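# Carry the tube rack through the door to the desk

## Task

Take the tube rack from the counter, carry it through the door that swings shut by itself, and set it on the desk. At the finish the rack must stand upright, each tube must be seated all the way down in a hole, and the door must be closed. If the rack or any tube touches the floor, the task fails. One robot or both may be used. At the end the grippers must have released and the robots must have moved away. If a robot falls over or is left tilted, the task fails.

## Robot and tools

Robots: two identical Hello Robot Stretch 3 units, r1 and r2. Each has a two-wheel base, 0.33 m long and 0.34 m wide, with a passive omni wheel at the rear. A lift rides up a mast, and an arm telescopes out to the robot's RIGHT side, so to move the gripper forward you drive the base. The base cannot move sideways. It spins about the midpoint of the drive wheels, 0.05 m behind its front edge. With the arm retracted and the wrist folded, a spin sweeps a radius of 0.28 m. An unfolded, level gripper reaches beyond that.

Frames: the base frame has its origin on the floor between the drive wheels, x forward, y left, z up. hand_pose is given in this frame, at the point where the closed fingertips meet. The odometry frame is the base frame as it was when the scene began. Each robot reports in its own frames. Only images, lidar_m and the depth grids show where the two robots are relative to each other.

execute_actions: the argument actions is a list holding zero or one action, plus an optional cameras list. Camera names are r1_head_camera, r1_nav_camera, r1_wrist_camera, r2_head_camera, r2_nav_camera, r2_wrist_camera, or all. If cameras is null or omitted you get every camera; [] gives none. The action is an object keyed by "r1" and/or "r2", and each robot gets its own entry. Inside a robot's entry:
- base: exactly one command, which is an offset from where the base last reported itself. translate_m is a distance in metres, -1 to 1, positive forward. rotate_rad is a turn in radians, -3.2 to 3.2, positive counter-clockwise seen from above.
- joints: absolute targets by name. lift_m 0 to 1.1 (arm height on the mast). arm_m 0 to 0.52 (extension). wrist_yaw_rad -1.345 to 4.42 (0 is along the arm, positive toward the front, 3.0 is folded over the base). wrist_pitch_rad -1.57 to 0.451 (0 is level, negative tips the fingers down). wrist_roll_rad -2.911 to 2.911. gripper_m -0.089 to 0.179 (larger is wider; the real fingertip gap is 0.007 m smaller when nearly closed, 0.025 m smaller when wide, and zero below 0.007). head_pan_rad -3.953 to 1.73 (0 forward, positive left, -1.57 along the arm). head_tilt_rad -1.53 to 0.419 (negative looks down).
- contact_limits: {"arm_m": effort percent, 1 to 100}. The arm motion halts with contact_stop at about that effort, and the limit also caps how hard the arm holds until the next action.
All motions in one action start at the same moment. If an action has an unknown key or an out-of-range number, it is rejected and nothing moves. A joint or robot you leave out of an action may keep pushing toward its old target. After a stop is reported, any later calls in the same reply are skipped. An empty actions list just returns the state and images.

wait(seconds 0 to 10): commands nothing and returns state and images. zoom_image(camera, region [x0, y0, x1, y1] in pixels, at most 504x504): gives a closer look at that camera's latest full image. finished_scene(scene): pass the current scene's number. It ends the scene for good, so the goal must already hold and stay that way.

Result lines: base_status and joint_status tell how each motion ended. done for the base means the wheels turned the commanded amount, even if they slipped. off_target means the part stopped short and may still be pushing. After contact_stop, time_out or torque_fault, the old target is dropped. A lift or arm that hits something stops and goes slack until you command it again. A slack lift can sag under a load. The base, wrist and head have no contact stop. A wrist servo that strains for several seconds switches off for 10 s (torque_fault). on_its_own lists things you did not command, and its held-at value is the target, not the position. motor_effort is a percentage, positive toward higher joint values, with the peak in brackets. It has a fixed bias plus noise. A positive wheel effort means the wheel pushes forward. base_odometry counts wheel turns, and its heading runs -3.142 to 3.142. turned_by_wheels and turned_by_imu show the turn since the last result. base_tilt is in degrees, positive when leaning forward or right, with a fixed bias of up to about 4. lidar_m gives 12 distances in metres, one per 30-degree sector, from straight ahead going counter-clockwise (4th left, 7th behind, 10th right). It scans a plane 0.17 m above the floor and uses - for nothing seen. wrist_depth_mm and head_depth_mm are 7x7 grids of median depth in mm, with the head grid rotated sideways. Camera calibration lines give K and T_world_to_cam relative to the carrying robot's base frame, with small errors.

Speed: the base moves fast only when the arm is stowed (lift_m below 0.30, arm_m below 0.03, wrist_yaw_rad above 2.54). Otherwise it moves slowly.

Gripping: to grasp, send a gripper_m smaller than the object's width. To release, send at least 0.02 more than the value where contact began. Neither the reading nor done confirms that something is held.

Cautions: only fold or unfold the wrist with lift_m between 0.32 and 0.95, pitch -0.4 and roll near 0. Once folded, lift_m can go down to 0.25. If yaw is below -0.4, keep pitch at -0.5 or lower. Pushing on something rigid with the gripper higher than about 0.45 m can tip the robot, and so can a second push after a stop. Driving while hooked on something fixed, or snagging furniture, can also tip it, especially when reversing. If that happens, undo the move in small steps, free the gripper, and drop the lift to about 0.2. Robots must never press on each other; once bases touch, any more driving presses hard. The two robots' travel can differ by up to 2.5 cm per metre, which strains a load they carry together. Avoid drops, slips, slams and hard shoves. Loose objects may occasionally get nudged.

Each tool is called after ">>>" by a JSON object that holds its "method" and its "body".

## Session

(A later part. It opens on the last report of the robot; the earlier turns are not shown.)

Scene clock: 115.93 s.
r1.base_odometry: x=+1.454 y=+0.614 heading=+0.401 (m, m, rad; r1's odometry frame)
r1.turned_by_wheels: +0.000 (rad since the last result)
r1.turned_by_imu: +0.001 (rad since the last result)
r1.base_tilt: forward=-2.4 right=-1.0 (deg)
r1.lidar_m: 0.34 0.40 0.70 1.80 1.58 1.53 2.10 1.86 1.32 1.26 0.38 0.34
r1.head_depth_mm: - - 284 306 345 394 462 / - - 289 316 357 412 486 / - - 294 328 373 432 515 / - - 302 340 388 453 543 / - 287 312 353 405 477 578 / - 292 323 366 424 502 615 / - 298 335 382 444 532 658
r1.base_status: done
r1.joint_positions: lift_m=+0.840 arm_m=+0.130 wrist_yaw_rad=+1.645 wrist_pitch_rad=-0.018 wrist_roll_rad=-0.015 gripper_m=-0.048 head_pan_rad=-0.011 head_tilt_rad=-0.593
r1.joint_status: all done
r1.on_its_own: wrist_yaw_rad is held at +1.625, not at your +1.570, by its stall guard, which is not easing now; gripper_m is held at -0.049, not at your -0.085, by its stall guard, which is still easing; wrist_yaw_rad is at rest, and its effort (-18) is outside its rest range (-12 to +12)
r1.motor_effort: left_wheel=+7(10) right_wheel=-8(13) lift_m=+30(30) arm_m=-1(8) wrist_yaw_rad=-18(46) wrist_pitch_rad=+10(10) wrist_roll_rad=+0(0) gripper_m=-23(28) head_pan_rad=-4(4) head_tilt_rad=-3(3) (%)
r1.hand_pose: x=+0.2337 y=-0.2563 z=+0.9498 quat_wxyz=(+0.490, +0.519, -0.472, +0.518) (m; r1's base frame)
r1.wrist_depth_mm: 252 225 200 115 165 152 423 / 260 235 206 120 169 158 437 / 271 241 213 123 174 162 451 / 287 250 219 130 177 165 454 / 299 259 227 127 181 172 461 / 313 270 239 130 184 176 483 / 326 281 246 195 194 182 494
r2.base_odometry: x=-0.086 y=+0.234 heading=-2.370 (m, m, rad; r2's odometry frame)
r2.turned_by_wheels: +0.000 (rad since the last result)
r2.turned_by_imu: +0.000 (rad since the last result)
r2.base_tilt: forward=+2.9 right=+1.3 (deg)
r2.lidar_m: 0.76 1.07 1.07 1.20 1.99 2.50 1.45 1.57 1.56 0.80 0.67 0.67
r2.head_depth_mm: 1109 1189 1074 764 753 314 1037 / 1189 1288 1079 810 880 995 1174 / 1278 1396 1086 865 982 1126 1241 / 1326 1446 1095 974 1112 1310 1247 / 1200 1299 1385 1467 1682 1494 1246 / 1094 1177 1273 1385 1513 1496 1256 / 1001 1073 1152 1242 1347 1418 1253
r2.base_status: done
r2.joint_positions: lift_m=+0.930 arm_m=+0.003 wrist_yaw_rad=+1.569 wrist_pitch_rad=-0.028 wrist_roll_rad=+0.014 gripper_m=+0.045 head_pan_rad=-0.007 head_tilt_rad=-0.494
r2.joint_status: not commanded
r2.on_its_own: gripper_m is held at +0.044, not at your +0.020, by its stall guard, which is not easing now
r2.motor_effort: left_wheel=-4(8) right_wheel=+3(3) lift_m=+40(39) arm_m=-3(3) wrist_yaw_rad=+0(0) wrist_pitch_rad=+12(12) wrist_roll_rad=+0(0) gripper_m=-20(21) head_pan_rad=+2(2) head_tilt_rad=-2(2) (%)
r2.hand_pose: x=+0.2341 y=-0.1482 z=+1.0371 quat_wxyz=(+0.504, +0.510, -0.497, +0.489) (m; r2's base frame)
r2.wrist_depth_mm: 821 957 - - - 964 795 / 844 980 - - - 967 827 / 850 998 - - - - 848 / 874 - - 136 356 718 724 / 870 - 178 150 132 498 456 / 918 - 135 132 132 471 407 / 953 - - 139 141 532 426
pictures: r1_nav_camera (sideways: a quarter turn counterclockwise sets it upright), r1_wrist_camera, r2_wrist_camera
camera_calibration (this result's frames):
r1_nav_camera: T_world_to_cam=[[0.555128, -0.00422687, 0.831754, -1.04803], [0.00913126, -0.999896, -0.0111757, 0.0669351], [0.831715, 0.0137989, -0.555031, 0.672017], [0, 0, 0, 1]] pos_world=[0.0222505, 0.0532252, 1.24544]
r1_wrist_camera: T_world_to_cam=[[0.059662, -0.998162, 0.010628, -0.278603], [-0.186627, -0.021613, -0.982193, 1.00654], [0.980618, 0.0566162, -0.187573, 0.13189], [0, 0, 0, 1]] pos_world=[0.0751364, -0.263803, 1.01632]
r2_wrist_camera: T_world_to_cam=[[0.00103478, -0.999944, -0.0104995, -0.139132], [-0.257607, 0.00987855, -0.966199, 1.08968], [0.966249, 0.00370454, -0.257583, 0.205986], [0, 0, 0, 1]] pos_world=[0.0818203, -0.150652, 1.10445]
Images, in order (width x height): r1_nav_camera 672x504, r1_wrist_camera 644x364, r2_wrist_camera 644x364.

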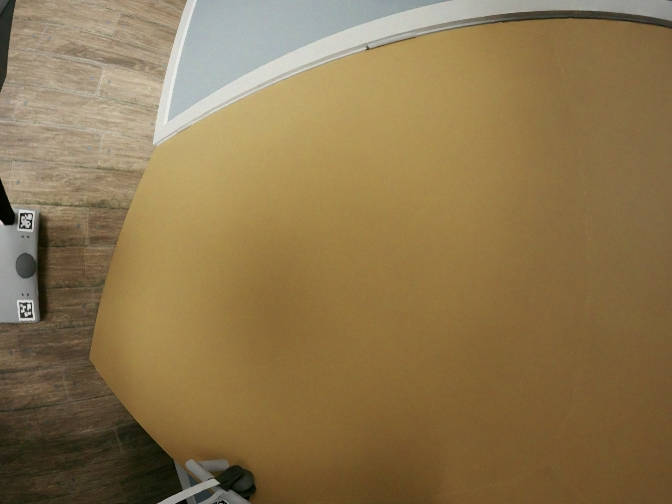

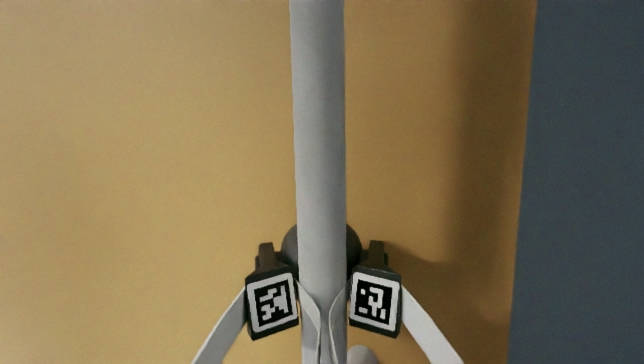

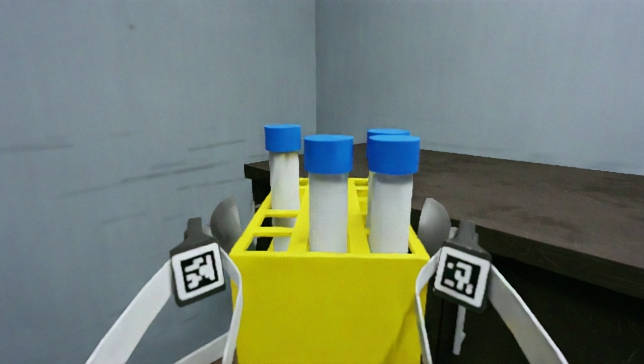

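>>> {"method": "execute_actions", "body": {"actions": [{"r1":{"base":{"rotate_rad":-0.15},"joints":{"arm_m":0.07}},"r2":{"base":{"rotate_rad":1.1}}}], "cameras": []}}

>>> {"method": "execute_actions", "body": {"actions": [{"r1":{"base":{"rotate_rad":-0.2},"joints":{"arm_m":0.015}},"r2":{"base":{"rotate_rad":1.2}}}], "cameras": []}}

>>> {"method": "execute_actions", "body": {"actions": [{"r1":{"base":{"rotate_rad":-0.25},"joints":{"wrist_yaw_rad":1.9}},"r2":{"base":{"translate_m":0.2}}}], "cameras": []}}

>>> {"method": "execute_actions", "body": {"actions": [{"r1":{"base":{"rotate_rad":-0.3},"joints":{"wrist_yaw_rad":2.2}},"r2":{"base":{"translate_m":0.2}}}], "cameras": []}}

>>> {"method": "execute_actions", "body": {"actions": [{"r1":{"base":{"translate_m":-0.15},"joints":{"arm_m":0.045}},"r2":{"base":{"translate_m":0.2}}}], "cameras": []}}

>>> {"method": "execute_actions", "body": {"actions": [{"r1":{"base":{"translate_m":-0.18}},"r2":{"base":{"translate_m":0.2},"joints":{"head_pan_rad":1.2}}}], "cameras": ["r1_wrist_camera","r1_nav_camera","r2_nav_camera"]}}

Scene clock: 131.40 s.
r1.base_odometry: x=+1.454 y=+0.614 heading=+0.251 (m, m, rad; r1's odometry frame)
r1.turned_by_wheels: -0.150 (rad since the last result)
r1.turned_by_imu: -0.144 (rad since the last result)
r1.base_tilt: forward=-2.2 right=-0.9 (deg)
r1.lidar_m: 0.31 0.35 0.57 1.22 1.93 1.44 2.10 2.11 1.40 1.26 0.37 0.31
r1.head_depth_mm: - - - 287 316 363 430 / - - - 291 323 374 444 / - - - 293 331 384 459 / - - - 297 340 396 475 / - - - 304 348 408 493 / - - 286 312 357 421 511 / - - 288 318 368 435 532
r1.base_status: done
r1.joint_positions: lift_m=+0.840 arm_m=+0.070 wrist_yaw_rad=+1.580 wrist_pitch_rad=-0.019 wrist_roll_rad=-0.016 gripper_m=-0.042 head_pan_rad=-0.011 head_tilt_rad=-0.593
r1.joint_status: all done
r1.on_its_own: gripper_m is held at -0.043, not at your -0.085, by its stall guard, which is not easing now
r1.motor_effort: left_wheel=+5(23) right_wheel=-4(23) lift_m=+30(30) arm_m=-4(7) wrist_yaw_rad=-3(54) wrist_pitch_rad=+10(11) wrist_roll_rad=+1(1) gripper_m=-20(24) head_pan_rad=-4(5) head_tilt_rad=-3(3) (%)
r1.hand_pose: x=+0.2344 y=-0.2130 z=+0.9497 quat_wxyz=(+0.507, +0.503, -0.489, +0.502) (m; r1's base frame)
r1.wrist_depth_mm: 210 200 189 117 170 165 544 / 217 206 193 120 174 523 559 / 225 211 201 124 178 543 573 / 231 219 205 126 182 557 593 / 240 225 212 129 188 576 616 / 247 234 220 131 191 585 633 / 256 241 226 139 202 615 655
r2.base_odometry: x=-0.086 y=+0.234 heading=-1.270 (m, m, rad; r2's odometry frame)
r2.turned_by_wheels: +1.100 (rad since the last result)
r2.turned_by_imu: +1.099 (rad since the last result)
r2.base_tilt: forward=+2.7 right=+1.3 (deg)
r2.lidar_m: 1.06 1.24 2.18 2.50 1.76 1.57 1.56 0.77 0.67 0.67 0.78 1.06
r2.head_depth_mm: 826 903 996 1107 1176 314 1156 / 848 926 1019 1139 1267 1414 1240 / 869 952 1051 1175 1336 1443 1241 / 886 973 1081 1210 1382 1485 1247 / 908 1000 1113 1256 1433 1486 1248 / 931 1030 1146 1295 1490 1501 1252 / 955 1058 1183 1339 1557 1502 1250
r2.base_status: done
r2.joint_positions: lift_m=+0.930 arm_m=+0.003 wrist_yaw_rad=+1.569 wrist_pitch_rad=-0.028 wrist_roll_rad=+0.014 gripper_m=+0.045 head_pan_rad=-0.007 head_tilt_rad=-0.494
r2.joint_status: not commanded
r2.on_its_own: gripper_m is held at +0.044, not at your +0.020, by its stall guard, which is not easing now
r2.motor_effort: left_wheel=-4(10) right_wheel=+3(8) lift_m=+40(40) arm_m=-3(3) wrist_yaw_rad=+0(0) wrist_pitch_rad=+12(12) wrist_roll_rad=+0(0) gripper_m=-21(20) head_pan_rad=+2(2) head_tilt_rad=-2(2) (%)
r2.hand_pose: x=+0.2341 y=-0.1482 z=+1.0371 quat_wxyz=(+0.504, +0.510, -0.497, +0.489) (m; r2's base frame)
r2.wrist_depth_mm: - - 988 915 837 787 718 / - - - 947 871 808 751 / - - - 950 895 831 786 / - - - 175 516 884 804 / - - 177 139 132 915 828 / - - 135 133 132 917 900 / - - - 139 141 998 924
pictures: none
No camera images: the call's "cameras" was empty. Leave "cameras" out to get every camera's image.

Scene clock: 134.30 s.
r1.base_odometry: x=+1.454 y=+0.614 heading=+0.051 (m, m, rad; r1's odometry frame)
r1.turned_by_wheels: -0.200 (rad since the last result)
r1.turned_by_imu: -0.195 (rad since the last result)
r1.base_tilt: forward=-2.4 right=-0.9 (deg)
r1.lidar_m: 0.28 0.29 0.42 0.88 1.98 1.55 2.12 2.10 1.58 1.27 1.25 0.28
r1.head_depth_mm: - - - - 295 340 408 / - - - - 296 341 408 / - - - - 296 341 409 / - - - - 296 342 410 / - - - - 297 343 410 / - - - - 298 343 411 / - - - - 298 344 412
r1.base_status: done
r1.joint_positions: lift_m=+0.840 arm_m=+0.016 wrist_yaw_rad=+1.559 wrist_pitch_rad=-0.018 wrist_roll_rad=-0.016 gripper_m=-0.042 head_pan_rad=-0.011 head_tilt_rad=-0.593
r1.joint_status: all done
r1.on_its_own: gripper_m is held at -0.043, not at your -0.085, by its stall guard, which is not easing now; wrist_yaw_rad is at rest, and its effort (+14) is outside its rest range (-12 to +12)
r1.motor_effort: left_wheel=+1(17) right_wheel=-3(17) lift_m=+30(30) arm_m=-5(5) wrist_yaw_rad=+14(37) wrist_pitch_rad=+10(10) wrist_roll_rad=+1(0) gripper_m=-21(23) head_pan_rad=-5(4) head_tilt_rad=-3(3) (%)
r1.hand_pose: x=+0.2344 y=-0.1635 z=+0.9498 quat_wxyz=(+0.512, +0.498, -0.494, +0.496) (m; r1's base frame)
r1.wrist_depth_mm: 184 181 178 117 176 671 769 / 187 185 184 120 181 677 792 / 192 190 189 123 186 707 836 / 196 196 195 126 190 742 846 / 203 200 199 128 194 751 901 / 210 207 204 131 199 782 902 / 216 213 211 138 207 812 905
r2.base_odometry: x=-0.086 y=+0.234 heading=-0.071 (m, m, rad; r2's odometry frame)
r2.turned_by_wheels: +1.200 (rad since the last result)
r2.turned_by_imu: +1.198 (rad since the last result)
r2.base_tilt: forward=+2.8 right=+1.4 (deg)
r2.lidar_m: 2.49 1.59 1.48 1.56 1.07 0.72 0.67 0.68 0.87 1.06 1.08 1.38
r2.head_depth_mm: 2083 2228 2315 2259 1837 314 1154 / 2125 2329 2566 2404 1834 1481 1243 / 2096 2303 2540 2406 1835 1486 1245 / 2065 2246 2527 2425 1836 1486 1241 / 2036 2229 2474 2447 1857 1493 1249 / 2015 2208 2458 2450 1864 1492 1254 / 1999 2172 2415 2445 1854 1497 1260
r2.base_status: done
r2.joint_positions: lift_m=+0.930 arm_m=+0.003 wrist_yaw_rad=+1.569 wrist_pitch_rad=-0.028 wrist_roll_rad=+0.014 gripper_m=+0.045 head_pan_rad=-0.007 head_tilt_rad=-0.494
r2.joint_status: not commanded
r2.on_its_own: gripper_m is held at +0.044, not at your +0.020, by its stall guard, which is not easing now
r2.motor_effort: left_wheel=-4(9) right_wheel=+3(8) lift_m=+39(39) arm_m=-3(3) wrist_yaw_rad=+0(0) wrist_pitch_rad=+12(12) wrist_roll_rad=+0(0) gripper_m=-20(21) head_pan_rad=+3(2) head_tilt_rad=-2(2) (%)
r2.hand_pose: x=+0.2341 y=-0.1482 z=+1.0371 quat_wxyz=(+0.504, +0.510, -0.497, +0.489) (m; r2's base frame)
r2.wrist_depth_mm: - - - - - - 975 / - - - - - - 960 / - - - - - - 977 / - - - 134 - - - / - - 176 149 132 - 986 / - - 135 133 132 - 942 / - - - 140 141 - -
pictures: none
No camera images: the call's "cameras" was empty. Leave "cameras" out to get every camera's image.

Scene clock: 137.53 s.
r1.base_odometry: x=+1.454 y=+0.614 heading=-0.198 (m, m, rad; r1's odometry frame)
r1.turned_by_wheels: -0.250 (rad since the last result)
r1.turned_by_imu: -0.247 (rad since the last result)
r1.base_tilt: forward=-2.4 right=-0.9 (deg)
r1.lidar_m: 0.24 0.25 0.31 0.63 1.45 1.94 1.41 2.10 2.02 1.35 1.26 0.27
r1.head_depth_mm: - - - - 292 328 290 / - - - - 287 321 373 / - - - - - 309 373 / - - - - - 301 357 / - - - - - 296 343 / - - - - - 290 330 / - - - - - 285 317
r1.base_status: done
r1.joint_positions: lift_m=+0.840 arm_m=+0.015 wrist_yaw_rad=+1.793 wrist_pitch_rad=-0.018 wrist_roll_rad=-0.015 gripper_m=-0.042 head_pan_rad=-0.011 head_tilt_rad=-0.594
r1.joint_status: wrist_yaw_rad off_target (ended at +1.793, target +1.900)
r1.on_its_own: wrist_yaw_rad is held at +1.805, not at your +1.900, by its stall guard, which is not easing now; gripper_m is held at -0.043, not at your -0.085, by its stall guard, which is not easing now
r1.motor_effort: left_wheel=+2(11) right_wheel=-4(10) lift_m=+30(30) arm_m=-4(5) wrist_yaw_rad=+10(86) wrist_pitch_rad=+10(10) wrist_roll_rad=+0(0) gripper_m=-21(27) head_pan_rad=-5(5) head_tilt_rad=-2(4) (%)
r1.hand_pose: x=+0.2281 y=-0.1040 z=+0.9499 quat_wxyz=(+0.450, +0.552, -0.433, +0.553) (m; r1's base frame)
r1.wrist_depth_mm: 186 184 180 116 176 731 818 / 192 190 186 120 180 752 847 / 197 194 192 122 184 782 867 / 203 199 197 127 189 763 913 / 210 204 203 129 193 809 919 / 216 210 208 131 198 827 945 / 223 219 215 138 208 910 958
r2.base_odometry: x=+0.114 y=+0.220 heading=-0.071 (m, m, rad; r2's odometry frame)
r2.turned_by_wheels: +0.000 (rad since the last result)
r2.turned_by_imu: +0.000 (rad since the last result)
r2.base_tilt: forward=+3.0 right=+1.1 (deg)
r2.lidar_m: 2.29 2.34 1.39 1.58 1.39 0.93 0.87 0.88 1.12 1.04 1.06 1.36
r2.head_depth_mm: 1964 2108 2276 2236 1838 315 1157 / 1967 2139 2371 2409 1835 1481 1237 / 1937 2105 2335 2431 1836 1477 1244 / 1908 2080 2313 2424 1845 1492 1243 / 1882 2063 2297 2427 1854 1489 1249 / 1865 2033 2249 2418 1848 1499 1251 / 1839 2010 2208 2365 1873 1500 1255
r2.base_status: done
r2.joint_positions: lift_m=+0.930 arm_m=+0.003 wrist_yaw_rad=+1.569 wrist_pitch_rad=-0.028 wrist_roll_rad=+0.014 gripper_m=+0.045 head_pan_rad=-0.007 head_tilt_rad=-0.494
r2.joint_status: not commanded
r2.on_its_own: gripper_m is held at +0.044, not at your +0.020, by its stall guard, which is not easing now
r2.motor_effort: left_wheel=-4(6) right_wheel=+3(8) lift_m=+39(40) arm_m=-3(3) wrist_yaw_rad=-1(0) wrist_pitch_rad=+12(13) wrist_roll_rad=+0(0) gripper_m=-20(21) head_pan_rad=+3(3) head_tilt_rad=-2(2) (%)
r2.hand_pose: x=+0.2341 y=-0.1482 z=+1.0371 quat_wxyz=(+0.504, +0.510, -0.497, +0.489) (m; r2's base frame)
r2.wrist_depth_mm: - - - - - - 962 / - - - - - - 936 / - - - - - - 987 / - - - 175 132 - 941 / - - 177 139 132 - 976 / - - 136 133 132 - 968 / - - - 140 140 - 947
pictures: none
No camera images: the call's "cameras" was empty. Leave "cameras" out to get every camera's image.

Scene clock: 141.13 s.
r1.base_odometry: x=+1.454 y=+0.614 heading=-0.498 (m, m, rad; r1's odometry frame)
r1.turned_by_wheels: -0.300 (rad since the last result)
r1.turned_by_imu: -0.296 (rad since the last result)
r1.base_tilt: forward=-2.3 right=-1.0 (deg)
r1.lidar_m: 0.21 0.21 0.23 0.35 0.85 1.92 1.27 1.33 2.10 1.62 1.27 0.26
r1.head_depth_mm: - - - - 1467 1468 1221 / - - - - - 302 1197 / - - - - - 298 339 / - - - - - - 319 / - - - - - - 298 / - - - - - - - / - - - - - - -
r1.base_status: done
r1.joint_positions: lift_m=+0.840 arm_m=+0.015 wrist_yaw_rad=+2.022 wrist_pitch_rad=-0.018 wrist_roll_rad=-0.015 gripper_m=-0.039 head_pan_rad=-0.011 head_tilt_rad=-0.594
r1.joint_status: wrist_yaw_rad off_target (ended at +2.022, target +2.200)
r1.on_its_own: wrist_yaw_rad is held at +2.015, not at your +2.200, by its stall guard, which is not easing now; gripper_m is held at -0.040, not at your -0.085, by its stall guard, which is not easing now
r1.motor_effort: left_wheel=+3(13) right_wheel=-3(10) lift_m=+30(30) arm_m=-2(4) wrist_yaw_rad=-6(97) wrist_pitch_rad=+10(10) wrist_roll_rad=+0(0) gripper_m=-19(28) head_pan_rad=-5(4) head_tilt_rad=-3(3) (%)
r1.hand_pose: x=+0.2089 y=-0.0488 z=+0.9499 quat_wxyz=(+0.384, +0.598, -0.367, +0.600) (m; r1's base frame)
r1.wrist_depth_mm: 184 184 180 118 175 844 918 / 189 188 185 120 180 883 932 / 195 192 191 123 186 894 947 / 200 197 195 126 189 910 978 / 205 204 201 129 195 956 - / 212 209 206 131 199 - - / 219 215 213 139 208 - -
r2.base_odometry: x=+0.313 y=+0.205 heading=-0.071 (m, m, rad; r2's odometry frame)
r2.turned_by_wheels: +0.000 (rad since the last result)
r2.turned_by_imu: +0.000 (rad since the last result)
r2.base_tilt: forward=+2.9 right=+1.3 (deg)
r2.lidar_m: 2.10 2.13 1.33 1.60 1.63 1.15 1.07 1.08 1.10 1.02 1.04 1.33
r2.head_depth_mm: 1793 1968 2131 2214 1837 315 1155 / 1780 1970 2162 2315 1824 1476 1238 / 1755 1933 2141 2293 1839 1476 1243 / 1733 1889 2117 2294 1844 1483 1248 / 1716 1890 2086 2252 1856 1487 1253 / 1693 1852 2055 2236 1850 1500 1252 / 1680 1824 2025 2214 1869 1500 1253
r2.base_status: done
r2.joint_positions: lift_m=+0.930 arm_m=+0.003 wrist_yaw_rad=+1.569 wrist_pitch_rad=-0.028 wrist_roll_rad=+0.014 gripper_m=+0.045 head_pan_rad=-0.007 head_tilt_rad=-0.494
r2.joint_status: not commanded
r2.on_its_own: gripper_m is held at +0.044, not at your +0.020, by its stall guard, which is not easing now
r2.motor_effort: left_wheel=-4(6) right_wheel=+3(8) lift_m=+40(39) arm_m=-3(3) wrist_yaw_rad=+0(1) wrist_pitch_rad=+13(12) wrist_roll_rad=+0(0) gripper_m=-20(20) head_pan_rad=+2(2) head_tilt_rad=-2(2) (%)
r2.hand_pose: x=+0.2341 y=-0.1482 z=+1.0371 quat_wxyz=(+0.504, +0.510, -0.497, +0.489) (m; r2's base frame)
r2.wrist_depth_mm: - - - - - - 954 / - - - - - - 932 / - - - - - - 945 / - - - 175 133 - 940 / - - 177 139 131 - 937 / - - 136 133 132 - 970 / - - - 140 141 - 945
pictures: none
No camera images: the call's "cameras" was empty. Leave "cameras" out to get every camera's image.

Scene clock: 144.47 s.
r1.base_odometry: x=+1.322 y=+0.685 heading=-0.498 (m, m, rad; r1's odometry frame)
r1.turned_by_wheels: +0.000 (rad since the last result)
r1.turned_by_imu: +0.000 (rad since the last result)
r1.base_tilt: forward=-2.4 right=-0.9 (deg)
r1.lidar_m: 0.23 0.23 0.27 0.51 0.99 1.79 1.93 1.02 2.01 1.77 1.40 0.25
r1.head_depth_mm: - - - - - 306 - / - - - - - 301 344 / - - - - - 294 340 / - - - - - 287 325 / - - - - - - 308 / - - - - - - 299 / - - - - - - 292
r1.base_status: done
r1.joint_positions: lift_m=+0.840 arm_m=+0.045 wrist_yaw_rad=+2.004 wrist_pitch_rad=-0.018 wrist_roll_rad=-0.015 gripper_m=-0.039 head_pan_rad=-0.011 head_tilt_rad=-0.594
r1.joint_status: all done
r1.on_its_own: wrist_yaw_rad is held at +2.015, not at your +2.200, by its stall guard, which is not easing now; gripper_m is held at -0.040, not at your -0.085, by its stall guard, which is not easing now
r1.motor_effort: left_wheel=+3(7) right_wheel=-3(14) lift_m=+30(30) arm_m=+4(11) wrist_yaw_rad=+9(39) wrist_pitch_rad=+10(10) wrist_roll_rad=+0(0) gripper_m=-19(22) head_pan_rad=-5(4) head_tilt_rad=-3(3) (%)
r1.hand_pose: x=+0.2108 y=-0.0824 z=+0.9499 quat_wxyz=(+0.389, +0.595, -0.372, +0.597) (m; r1's base frame)
r1.wrist_depth_mm: 212 203 189 117 169 165 - / 219 207 194 121 173 169 - / 228 213 202 123 177 - - / 235 221 205 127 182 - - / 242 228 214 129 187 - - / 253 235 222 131 188 - - / 260 245 228 139 200 - -
r2.base_odometry: x=+0.513 y=+0.191 heading=-0.071 (m, m, rad; r2's odometry frame)
r2.turned_by_wheels: +0.000 (rad since the last result)
r2.turned_by_imu: +0.000 (rad since the last result)
r2.base_tilt: forward=+2.8 right=+1.3 (deg)
r2.lidar_m: 1.90 1.93 1.11 1.12 1.65 1.36 1.26 1.28 1.08 1.00 1.02 1.30
r2.head_depth_mm: 1636 1798 1995 2146 1832 315 1158 / 1607 1762 1970 2170 1836 1482 1242 / 1586 1747 1930 2131 1843 1491 1246 / 1567 1720 1918 2124 1844 1488 1243 / 1543 1694 1879 2099 1855 1486 1244 / 1538 1671 1847 2076 1854 1500 1253 / 1517 1655 1845 2044 1856 1498 1253
r2.base_status: done
r2.joint_positions: lift_m=+0.930 arm_m=+0.003 wrist_yaw_rad=+1.569 wrist_pitch_rad=-0.028 wrist_roll_rad=+0.014 gripper_m=+0.045 head_pan_rad=-0.007 head_tilt_rad=-0.494
r2.joint_status: not commanded
r2.on_its_own: gripper_m is held at +0.044, not at your +0.020, by its stall guard, which is not easing now
r2.motor_effort: left_wheel=-4(6) right_wheel=+2(9) lift_m=+40(39) arm_m=-3(3) wrist_yaw_rad=+0(1) wrist_pitch_rad=+12(12) wrist_roll_rad=+0(0) gripper_m=-20(20) head_pan_rad=+2(3) head_tilt_rad=-2(2) (%)
r2.hand_pose: x=+0.2341 y=-0.1482 z=+1.0371 quat_wxyz=(+0.504, +0.510, -0.497, +0.489) (m; r2's base frame)
r2.wrist_depth_mm: - - - - - - 880 / - - - - - - 926 / - - - - - - 921 / - - - 176 132 - 913 / - - 177 139 133 - 897 / - - 135 133 132 - 908 / - - - 139 140 - 926
pictures: none
No camera images: the call's "cameras" was empty. Leave "cameras" out to get every camera's image.

Scene clock: 147.80 s.
r1.base_odometry: x=+1.164 y=+0.771 heading=-0.498 (m, m, rad; r1's odometry frame)
r1.turned_by_wheels: +0.000 (rad since the last result)
r1.turned_by_imu: +0.001 (rad since the last result)
r1.base_tilt: forward=-2.3 right=-1.0 (deg)
r1.lidar_m: 0.25 0.26 0.37 0.78 1.16 1.65 1.77 0.79 1.90 1.96 1.54 0.26
r1.head_depth_mm: - - - - - 298 367 / - - - - - 304 345 / - - - - - 303 363 / - - - - - 301 361 / - - - - - 301 360 / - - - - - 300 358 / - - - - - 302 357
r1.base_status: done
r1.joint_positions: lift_m=+0.840 arm_m=+0.045 wrist_yaw_rad=+1.983 wrist_pitch_rad=-0.017 wrist_roll_rad=-0.015 gripper_m=-0.039 head_pan_rad=-0.011 head_tilt_rad=-0.594
r1.joint_status: not commanded
r1.on_its_own: wrist_yaw_rad is held at +1.969, not at your +2.200, by its stall guard, which is not easing now; gripper_m is held at -0.040, not at your -0.085, by its stall guard, which is not easing now
r1.motor_effort: left_wheel=+6(8) right_wheel=-5(11) lift_m=+30(30) arm_m=+3(4) wrist_yaw_rad=-12(27) wrist_pitch_rad=+10(10) wrist_roll_rad=+0(0) gripper_m=-20(21) head_pan_rad=-5(5) head_tilt_rad=-2(3) (%)
r1.hand_pose: x=+0.2131 y=-0.0874 z=+0.9500 quat_wxyz=(+0.396, +0.591, -0.379, +0.593) (m; r1's base frame)
r1.wrist_depth_mm: 272 236 206 117 165 149 - / 284 243 213 121 169 155 - / 298 255 217 182 172 157 - / 313 262 227 189 177 162 - / 322 272 235 129 181 167 - / 340 287 248 130 180 171 - / 353 296 253 142 194 178 -
r2.base_odometry: x=+0.712 y=+0.177 heading=-0.071 (m, m, rad; r2's odometry frame)
r2.turned_by_wheels: +0.000 (rad since the last result)
r2.turned_by_imu: +0.000 (rad since the last result)
r2.base_tilt: forward=+2.9 right=+1.4 (deg)
r2.lidar_m: 1.70 1.73 1.05 0.91 1.67 1.57 1.47 1.49 1.06 0.99 1.00 1.28
r2.head_depth_mm: 1822 1989 2177 2273 1838 1476 1234 / 1720 1900 2136 2319 1833 1480 1240 / 1626 1778 1986 2201 1838 1481 1244 / 1515 1653 1812 1230 1401 1465 1248 / 863 951 834 1224 1408 1480 1193 / 924 1026 1067 1312 1532 1301 1141 / 935 1089 1154 1424 1596 1273 1163
r2.base_status: done
r2.joint_positions: lift_m=+0.930 arm_m=+0.003 wrist_yaw_rad=+1.569 wrist_pitch_rad=-0.028 wrist_roll_rad=+0.014 gripper_m=+0.045 head_pan_rad=+1.193 head_tilt_rad=-0.494
r2.joint_status: all done
r2.on_its_own: gripper_m is held at +0.044, not at your +0.020, by its stall guard, which is not easing now
r2.motor_effort: left_wheel=-4(7) right_wheel=+3(7) lift_m=+40(39) arm_m=-3(3) wrist_yaw_rad=+1(0) wrist_pitch_rad=+12(12) wrist_roll_rad=+0(0) gripper_m=-20(20) head_pan_rad=+3(30) head_tilt_rad=-2(2) (%)
r2.hand_pose: x=+0.2341 y=-0.1482 z=+1.0371 quat_wxyz=(+0.504, +0.510, -0.497, +0.489) (m; r2's base frame)
r2.wrist_depth_mm: - - - - - - 883 / - - - - - - 900 / - - - - - - 896 / - - - 176 - - 895 / - - 177 139 131 - 898 / - - 135 133 132 - 910 / - - - 140 141 - 888
pictures: r1_nav_camera (sideways: a quarter turn counterclockwise sets it upright), r1_wrist_camera, r2_nav_camera (sideways: a quarter turn counterclockwise sets it upright)
camera_calibration (this result's frames):
r1_nav_camera: T_world_to_cam=[[0.555278, -0.00422903, 0.831654, -1.0479], [0.00912835, -0.999896, -0.0111794, 0.0669399], [0.831615, 0.0137993, -0.555181, 0.672212], [0, 0, 0, 1]] pos_world=[0.0222404, 0.0532253, 1.24544]
r1_wrist_camera: T_world_to_cam=[[0.387294, -0.921898, 0.0103416, -0.171634], [-0.168303, -0.0817246, -0.982342, 0.99752], [0.906464, 0.378714, -0.18681, 0.185834], [0, 0, 0, 1]] pos_world=[0.0659069, -0.147085, 1.0164]
r2_nav_camera: T_world_to_cam=[[0.193001, 0.418095, 0.887664, -1.10998], [0.939013, -0.341119, -0.0434963, 0.101936], [0.284613, 0.841923, -0.458433, 0.547919], [0, 0, 0, 1]] pos_world=[-0.0374369, 0.037544, 1.24091]
Images, in order (width x height): r1_nav_camera 672x504, r1_wrist_camera 644x364, r2_nav_camera 672x504.

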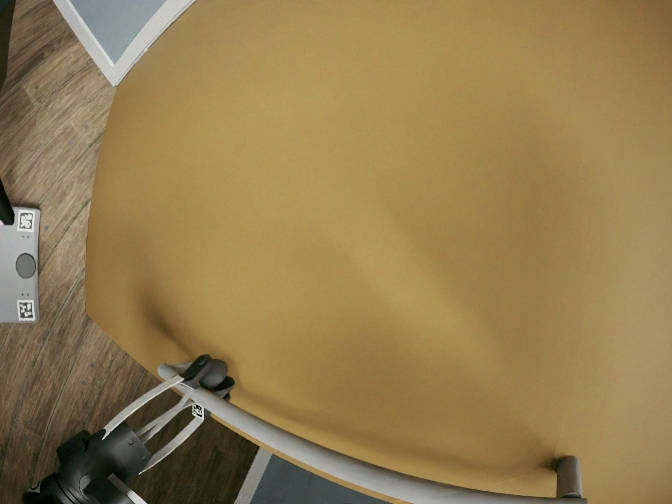

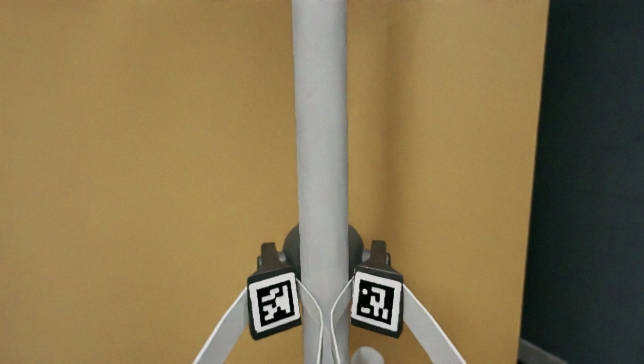

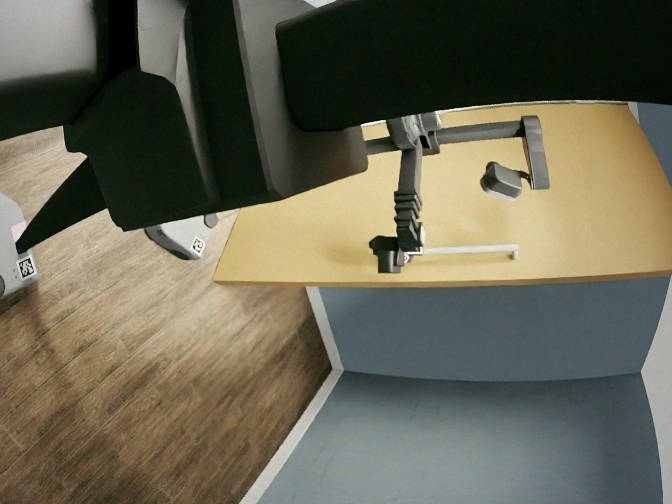

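>>> {"method": "execute_actions", "body": {"actions": [{"r1":{"base":{"rotate_rad":-0.25},"joints":{"arm_m":0.0}},"r2":{"base":{"translate_m":0.2}}}], "cameras": []}}

>>> {"method": "execute_actions", "body": {"actions": [{"r1":{"base":{"rotate_rad":-0.25},"joints":{"wrist_yaw_rad":2.15}},"r2":{"base":{"translate_m":0.23}}}], "cameras": []}}

>>> {"method": "execute_actions", "body": {"actions": [{"r1":{"base":{"translate_m":-0.15},"joints":{"arm_m":0.035}},"r2":{"base":{"rotate_rad":1.62},"joints":{"head_pan_rad":0}}}], "cameras": []}}

>>> {"method": "execute_actions", "body": {"actions": [{"r1":{"base":{"translate_m":-0.25}},"r2":{"base":{"translate_m":0.35}}}], "cameras": ["r2_head_camera","r2_nav_camera"]}}

Scene clock: 161.47 s.
r1.base_odometry: x=+1.164 y=+0.771 heading=-0.747 (m, m, rad; r1's odometry frame)
r1.turned_by_wheels: -0.250 (rad since the last result)
r1.turned_by_imu: -0.242 (rad since the last result)
r1.base_tilt: forward=-2.4 right=-1.0 (deg)
r1.lidar_m: 0.23 0.23 0.28 0.53 0.90 1.65 1.66 2.06 0.78 1.93 1.66 0.26
r1.head_depth_mm: - - - - 1678 1421 1227 / - - - - - 322 399 / - - - - - 301 340 / - - - - - 294 337 / - - - - - 287 323 / - - - - - - 308 / - - - - - - 299
r1.base_status: done
r1.joint_positions: lift_m=+0.840 arm_m=+0.003 wrist_yaw_rad=+2.004 wrist_pitch_rad=-0.017 wrist_roll_rad=-0.015 gripper_m=-0.039 head_pan_rad=-0.011 head_tilt_rad=-0.594
r1.joint_status: all done
joint sent to its limit — the command would take r1.arm_m past its lower limit, so that joint was sent only as far as its limit.
r1.on_its_own: wrist_yaw_rad is held at +2.013, not at your +2.200, by its stall guard, which is not easing now; gripper_m is held at -0.040, not at your -0.085, by its stall guard, which is not easing now
r1.motor_effort: left_wheel=+5(17) right_wheel=-5(15) lift_m=+31(30) arm_m=-1(1) wrist_yaw_rad=+7(29) wrist_pitch_rad=+10(10) wrist_roll_rad=+0(0) gripper_m=-20(21) head_pan_rad=-4(5) head_tilt_rad=-3(4) (%)
r1.hand_pose: x=+0.2108 y=-0.0404 z=+0.9500 quat_wxyz=(+0.389, +0.595, -0.372, +0.597) (m; r1's base frame)
r1.wrist_depth_mm: 213 204 190 117 169 166 - / 222 206 195 121 174 - - / 228 215 201 126 178 - - / 235 221 207 189 182 - - / 244 227 213 128 187 - - / 255 236 223 131 190 - - / 263 242 229 203 199 - -
r2.base_odometry: x=+0.912 y=+0.163 heading=-0.071 (m, m, rad; r2's odometry frame)
r2.turned_by_wheels: +0.000 (rad since the last result)
r2.turned_by_imu: +0.001 (rad since the last result)
r2.base_tilt: forward=+2.8 right=+1.3 (deg)
r2.lidar_m: 1.50 1.53 1.78 0.91 1.68 1.79 1.66 1.53 1.03 0.96 0.98 1.26
r2.head_depth_mm: 1698 1814 1936 2074 1836 1477 1233 / 1731 1921 2136 2285 1847 1482 1240 / 1653 1806 2010 2210 1840 1488 1241 / 1564 1706 1877 2084 1840 1489 1242 / 1481 1629 1815 2074 1786 1405 1248 / 3177 2872 974 1079 1238 1419 1224 / 782 855 955 1151 1368 1493 1141
r2.base_status: done
r2.joint_positions: lift_m=+0.930 arm_m=+0.003 wrist_yaw_rad=+1.569 wrist_pitch_rad=-0.028 wrist_roll_rad=+0.014 gripper_m=+0.045 head_pan_rad=+1.193 head_tilt_rad=-0.494
r2.joint_status: not commanded
r2.on_its_own: gripper_m is held at +0.044, not at your +0.020, by its stall guard, which is not easing now
r2.motor_effort: left_wheel=-4(6) right_wheel=+3(8) lift_m=+40(39) arm_m=-3(3) wrist_yaw_rad=+0(1) wrist_pitch_rad=+12(13) wrist_roll_rad=+0(0) gripper_m=-19(21) head_pan_rad=+1(4) head_tilt_rad=-2(2) (%)
r2.hand_pose: x=+0.2341 y=-0.1482 z=+1.0371 quat_wxyz=(+0.504, +0.510, -0.497, +0.489) (m; r2's base frame)
r2.wrist_depth_mm: - - - - - - 845 / - - - - - - 867 / - - - - - - 866 / - - - 176 - - 861 / - - 177 139 132 - 851 / - - 135 132 132 - 882 / - - - 140 141 - 876
pictures: none
No camera images: the call's "cameras" was empty. Leave "cameras" out to get every camera's image.

Scene clock: 164.93 s.
r1.base_odometry: x=+1.164 y=+0.771 heading=-0.997 (m, m, rad; r1's odometry frame)
r1.turned_by_wheels: -0.250 (rad since the last result)
r1.turned_by_imu: -0.246 (rad since the last result)
r1.base_tilt: forward=-2.4 right=-1.0 (deg)
r1.lidar_m: 0.21 0.21 0.22 0.34 0.79 1.20 1.65 1.78 1.92 0.82 1.91 1.54
r1.head_depth_mm: 1207 1316 1452 1644 1775 1474 1218 / - 1335 1478 1654 1782 1468 1225 / - - - - - 308 382 / - - - - - - 307 / - - - - - - 297 / - - - - - - - / - - - - - - -
r1.base_status: done
r1.joint_positions: lift_m=+0.840 arm_m=+0.003 wrist_yaw_rad=+2.193 wrist_pitch_rad=-0.017 wrist_roll_rad=-0.015 gripper_m=-0.039 head_pan_rad=-0.011 head_tilt_rad=-0.594
r1.joint_status: wrist_yaw_rad off_target (ended at +2.193, target +2.150)
r1.on_its_own: wrist_yaw_rad is held at +2.199, not at your +2.150, by its stall guard, which is not easing now; gripper_m is held at -0.040, not at your -0.085, by its stall guard, which is not easing now
r1.motor_effort: left_wheel=+3(10) right_wheel=-5(9) lift_m=+30(31) arm_m=+1(1) wrist_yaw_rad=+5(45) wrist_pitch_rad=+9(10) wrist_roll_rad=+0(0) gripper_m=-20(22) head_pan_rad=-5(4) head_tilt_rad=-3(3) (%)
r1.hand_pose: x=+0.1865 y=+0.0014 z=+0.9501 quat_wxyz=(+0.331, +0.627, -0.315, +0.631) (m; r1's base frame)
r1.wrist_depth_mm: 211 199 189 118 169 - - / 215 206 194 121 175 - - / 224 210 200 182 178 - - / 231 217 204 188 182 - - / 237 224 212 128 187 - - / 244 233 220 130 191 - - / 255 239 225 141 202 - -
r2.base_odometry: x=+1.141 y=+0.146 heading=-0.071 (m, m, rad; r2's odometry frame)
r2.turned_by_wheels: +0.000 (rad since the last result)
r2.turned_by_imu: +0.000 (rad since the last result)
r2.base_tilt: forward=+2.9 right=+1.3 (deg)
r2.lidar_m: 1.27 1.29 1.65 0.94 1.33 2.03 1.89 1.50 1.01 0.94 0.95 1.22
r2.head_depth_mm: 1440 1533 1637 1765 1758 1472 1237 / 1626 1752 1893 2036 1831 1484 1238 / 1670 1845 2043 2219 1834 1478 1242 / 1578 1732 1907 2131 1849 1479 1248 / 1504 1641 1798 1994 1851 1489 1250 / 1434 1556 1713 1967 1872 1492 1251 / 2935 3190 3486 2451 1864 1296 1254
r2.base_status: done
r2.joint_positions: lift_m=+0.930 arm_m=+0.003 wrist_yaw_rad=+1.569 wrist_pitch_rad=-0.028 wrist_roll_rad=+0.014 gripper_m=+0.045 head_pan_rad=+1.193 head_tilt_rad=-0.494
r2.joint_status: not commanded
r2.on_its_own: gripper_m is held at +0.044, not at your +0.020, by its stall guard, which is not easing now
r2.motor_effort: left_wheel=-4(6) right_wheel=+3(8) lift_m=+41(39) arm_m=-3(3) wrist_yaw_rad=+0(0) wrist_pitch_rad=+12(12) wrist_roll_rad=+0(0) gripper_m=-21(21) head_pan_rad=+3(2) head_tilt_rad=-1(2) (%)
r2.hand_pose: x=+0.2341 y=-0.1482 z=+1.0371 quat_wxyz=(+0.504, +0.510, -0.497, +0.489) (m; r2's base frame)
r2.wrist_depth_mm: - - - - - - 854 / - - - - - - 821 / - - - - - - 854 / - - - 175 - - 841 / - - 178 140 132 - 865 / - - 135 132 132 - 854 / - - - 139 141 - 884
pictures: none
No camera images: the call's "cameras" was empty. Leave "cameras" out to get every camera's image.

Scene clock: 168.43 s.
r1.base_odometry: x=+1.082 y=+0.897 heading=-0.997 (m, m, rad; r1's odometry frame)
r1.turned_by_wheels: +0.000 (rad since the last result)
r1.turned_by_imu: +0.000 (rad since the last result)
r1.base_tilt: forward=-2.4 right=-1.0 (deg)
r1.lidar_m: 0.21 0.21 0.25 0.47 0.81 1.23 1.50 1.63 1.91 0.99 0.98 0.24
r1.head_depth_mm: - - - - - 1388 1222 / - - - - - - 360 / - - - - - - 314 / - - - - - - 305 / - - - - - - 297 / - - - - - - 288 / - - - - - - -
r1.base_status: done
r1.joint_positions: lift_m=+0.840 arm_m=+0.035 wrist_yaw_rad=+2.181 wrist_pitch_rad=-0.017 wrist_roll_rad=-0.015 gripper_m=-0.039 head_pan_rad=-0.011 head_tilt_rad=-0.594
r1.joint_status: all done
r1.on_its_own: wrist_yaw_rad is held at +2.199, not at your +2.150, by its stall guard, which is not easing now; gripper_m is held at -0.040, not at your -0.085, by its stall guard, which is not easing now; wrist_yaw_rad is at rest, and its effort (+16) is outside its rest range (-12 to +12)
r1.motor_effort: left_wheel=+2(7) right_wheel=-3(12) lift_m=+30(30) arm_m=+4(11) wrist_yaw_rad=+16(39) wrist_pitch_rad=+10(10) wrist_roll_rad=+0(0) gripper_m=-19(21) head_pan_rad=-5(4) head_tilt_rad=-3(3) (%)
r1.hand_pose: x=+0.1883 y=-0.0331 z=+0.9501 quat_wxyz=(+0.335, +0.625, -0.318, +0.629) (m; r1's base frame)
r1.wrist_depth_mm: 254 229 203 117 166 154 - / 264 234 208 121 169 157 - / 277 242 215 123 172 162 - / 288 251 221 126 178 166 - / 301 262 230 129 183 171 - / 312 268 243 130 184 178 - / 327 281 247 138 195 181 -
r2.base_odometry: x=+1.141 y=+0.146 heading=+1.548 (m, m, rad; r2's odometry frame)
r2.turned_by_wheels: +1.620 (rad since the last result)
r2.turned_by_imu: +1.617 (rad since the last result)
r2.base_tilt: forward=+2.8 right=+1.3 (deg)
r2.lidar_m: 0.88 0.99 2.00 1.89 1.41 0.99 0.94 0.97 1.28 1.27 1.31 1.72
r2.head_depth_mm: 1409 1549 1721 1936 1821 310 1163 / 1431 1562 1709 1904 1823 1484 1238 / 3160 3389 3531 2419 1841 1485 1246 / 3137 3379 3585 2434 1839 1487 1245 / 3132 3321 3362 2445 1786 1377 1247 / 3028 786 874 1034 1682 1494 1252 / 776 983 1186 1830 1859 1322 1209
r2.base_status: done
r2.joint_positions: lift_m=+0.930 arm_m=+0.003 wrist_yaw_rad=+1.569 wrist_pitch_rad=-0.028 wrist_roll_rad=+0.014 gripper_m=+0.045 head_pan_rad=+0.007 head_tilt_rad=-0.494
r2.joint_status: all done
r2.on_its_own: gripper_m is held at +0.044, not at your +0.020, by its stall guard, which is not easing now
r2.motor_effort: left_wheel=-4(10) right_wheel=+4(8) lift_m=+39(40) arm_m=-3(3) wrist_yaw_rad=+0(0) wrist_pitch_rad=+12(12) wrist_roll_rad=+0(0) gripper_m=-20(21) head_pan_rad=-3(31) head_tilt_rad=-2(2) (%)
r2.hand_pose: x=+0.2341 y=-0.1482 z=+1.0371 quat_wxyz=(+0.504, +0.510, -0.497, +0.489) (m; r2's base frame)
r2.wrist_depth_mm: - - - - - - - / - - - - - - - / 863 - - - - - - / - - - 175 132 - - / - - 177 150 131 - - / - - 135 132 131 - - / - - 958 140 141 - -
pictures: none
No camera images: the call's "cameras" was empty. Leave "cameras" out to get every camera's image.

Scene clock: 173.03 s.
r1.base_odometry: x=+0.947 y=+1.107 heading=-0.997 (m, m, rad; r1's odometry frame)
r1.turned_by_wheels: +0.000 (rad since the last result)
r1.turned_by_imu: +0.000 (rad since the last result)
r1.base_tilt: forward=-2.3 right=-1.0 (deg)
r1.lidar_m: 0.23 0.25 0.36 0.78 0.84 1.27 1.25 1.36 1.87 1.85 0.79 0.23
r1.head_depth_mm: - - - - - - 312 / - - - - - - 322 / - - - - - - 309 / - - - - - 285 322 / - - - - - 288 325 / - - - - - 287 329 / - - - - - 290 332
r1.base_status: done
r1.joint_positions: lift_m=+0.840 arm_m=+0.035 wrist_yaw_rad=+2.189 wrist_pitch_rad=-0.016 wrist_roll_rad=-0.015 gripper_m=-0.039 head_pan_rad=-0.011 head_tilt_rad=-0.594
r1.joint_status: not commanded
r1.on_its_own: wrist_yaw_rad is held at +2.191, not at your +2.150, by its stall guard, which is not easing now; gripper_m is held at -0.040, not at your -0.085, by its stall guard, which is not easing now
r1.motor_effort: left_wheel=+4(9) right_wheel=-7(11) lift_m=+30(30) arm_m=+3(4) wrist_yaw_rad=+1(39) wrist_pitch_rad=+9(9) wrist_roll_rad=+0(0) gripper_m=-20(22) head_pan_rad=-4(4) head_tilt_rad=-3(2) (%)
r1.hand_pose: x=+0.1871 y=-0.0314 z=+0.9503 quat_wxyz=(+0.332, +0.626, -0.316, +0.631) (m; r1's base frame)
r1.wrist_depth_mm: 503 335 246 118 160 136 126 / 546 354 255 122 164 140 130 / 590 376 265 187 167 142 - / 656 390 273 130 172 145 - / 677 417 289 129 174 148 - / 683 436 313 130 173 151 - / 698 470 320 175 190 154 -
r2.base_odometry: x=+1.149 y=+0.496 heading=+1.548 (m, m, rad; r2's odometry frame)
r2.turned_by_wheels: +0.000 (rad since the last result)
r2.turned_by_imu: +0.001 (rad since the last result)
r2.base_tilt: forward=+2.8 right=+1.2 (deg)
r2.lidar_m: 1.39 0.61 0.63 1.91 1.93 1.36 1.29 1.33 1.32 1.26 1.29 1.39
r2.head_depth_mm: 1111 1220 1353 1518 1623 309 1159 / 2860 2972 1409 1562 1697 1476 1240 / 2881 3052 3336 2406 1832 1487 1242 / 2874 3047 3305 2412 1852 1484 1247 / 2841 3041 3330 2435 1856 1488 1249 / 2822 3067 3335 2447 1846 1490 1250 / 2810 3061 3221 1406 1345 1277 1198
r2.base_status: done
r2.joint_positions: lift_m=+0.930 arm_m=+0.003 wrist_yaw_rad=+1.569 wrist_pitch_rad=-0.028 wrist_roll_rad=+0.014 gripper_m=+0.045 head_pan_rad=+0.007 head_tilt_rad=-0.494
r2.joint_status: not commanded
r2.on_its_own: gripper_m is held at +0.044, not at your +0.020, by its stall guard, which is not easing now
r2.motor_effort: left_wheel=-5(6) right_wheel=+3(9) lift_m=+40(40) arm_m=-3(3) wrist_yaw_rad=+0(0) wrist_pitch_rad=+12(12) wrist_roll_rad=+0(1) gripper_m=-21(20) head_pan_rad=-3(3) head_tilt_rad=-2(2) (%)
r2.hand_pose: x=+0.2341 y=-0.1482 z=+1.0371 quat_wxyz=(+0.504, +0.510, -0.497, +0.489) (m; r2's base frame)
r2.wrist_depth_mm: 670 - - - - - - / 650 970 - - - - - / 672 - - - - - - / 672 - - 178 133 - - / 662 969 177 139 131 - - / 658 946 136 133 132 - - / 644 - - 139 140 - -
pictures: r2_head_camera (sideways: a quarter turn clockwise sets it upright), r2_nav_camera (sideways: a quarter turn counterclockwise sets it upright)
camera_calibration (this result's frames):
r2_head_camera: T_world_to_cam=[[-0.499968, -0.0005261, -0.866044, 1.1531], [-0.00435161, 0.999989, 0.00190472, 0.00209493], [0.866033, 0.00472098, -0.499965, 0.600273], [0, 0, 0, 1]] pos_world=[0.0566659, -0.00432214, 1.29875]
r2_nav_camera: T_world_to_cam=[[0.460031, -0.0217937, 0.887635, -1.11157], [0.0366324, -0.998382, -0.0434981, 0.107443], [0.887147, 0.0525267, -0.458488, 0.544315], [0, 0, 0, 1]] pos_world=[0.0245343, 0.0544523, 1.24091]
Images, in order (width x height): r2_head_camera 896x504, r2_nav_camera 672x504.

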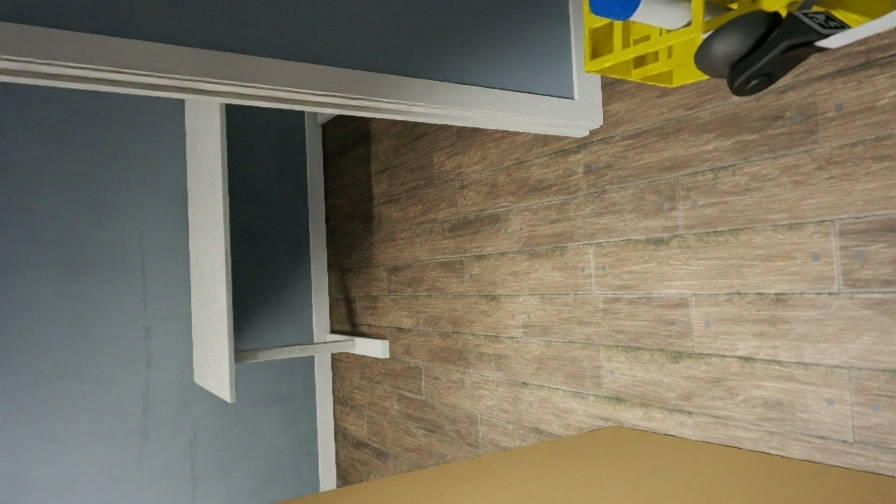

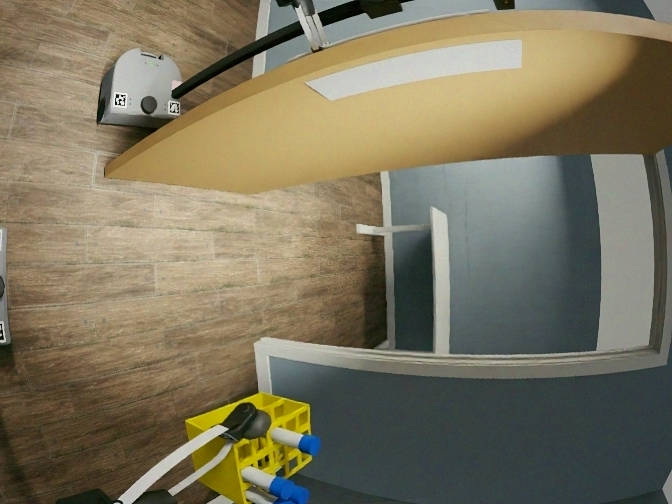

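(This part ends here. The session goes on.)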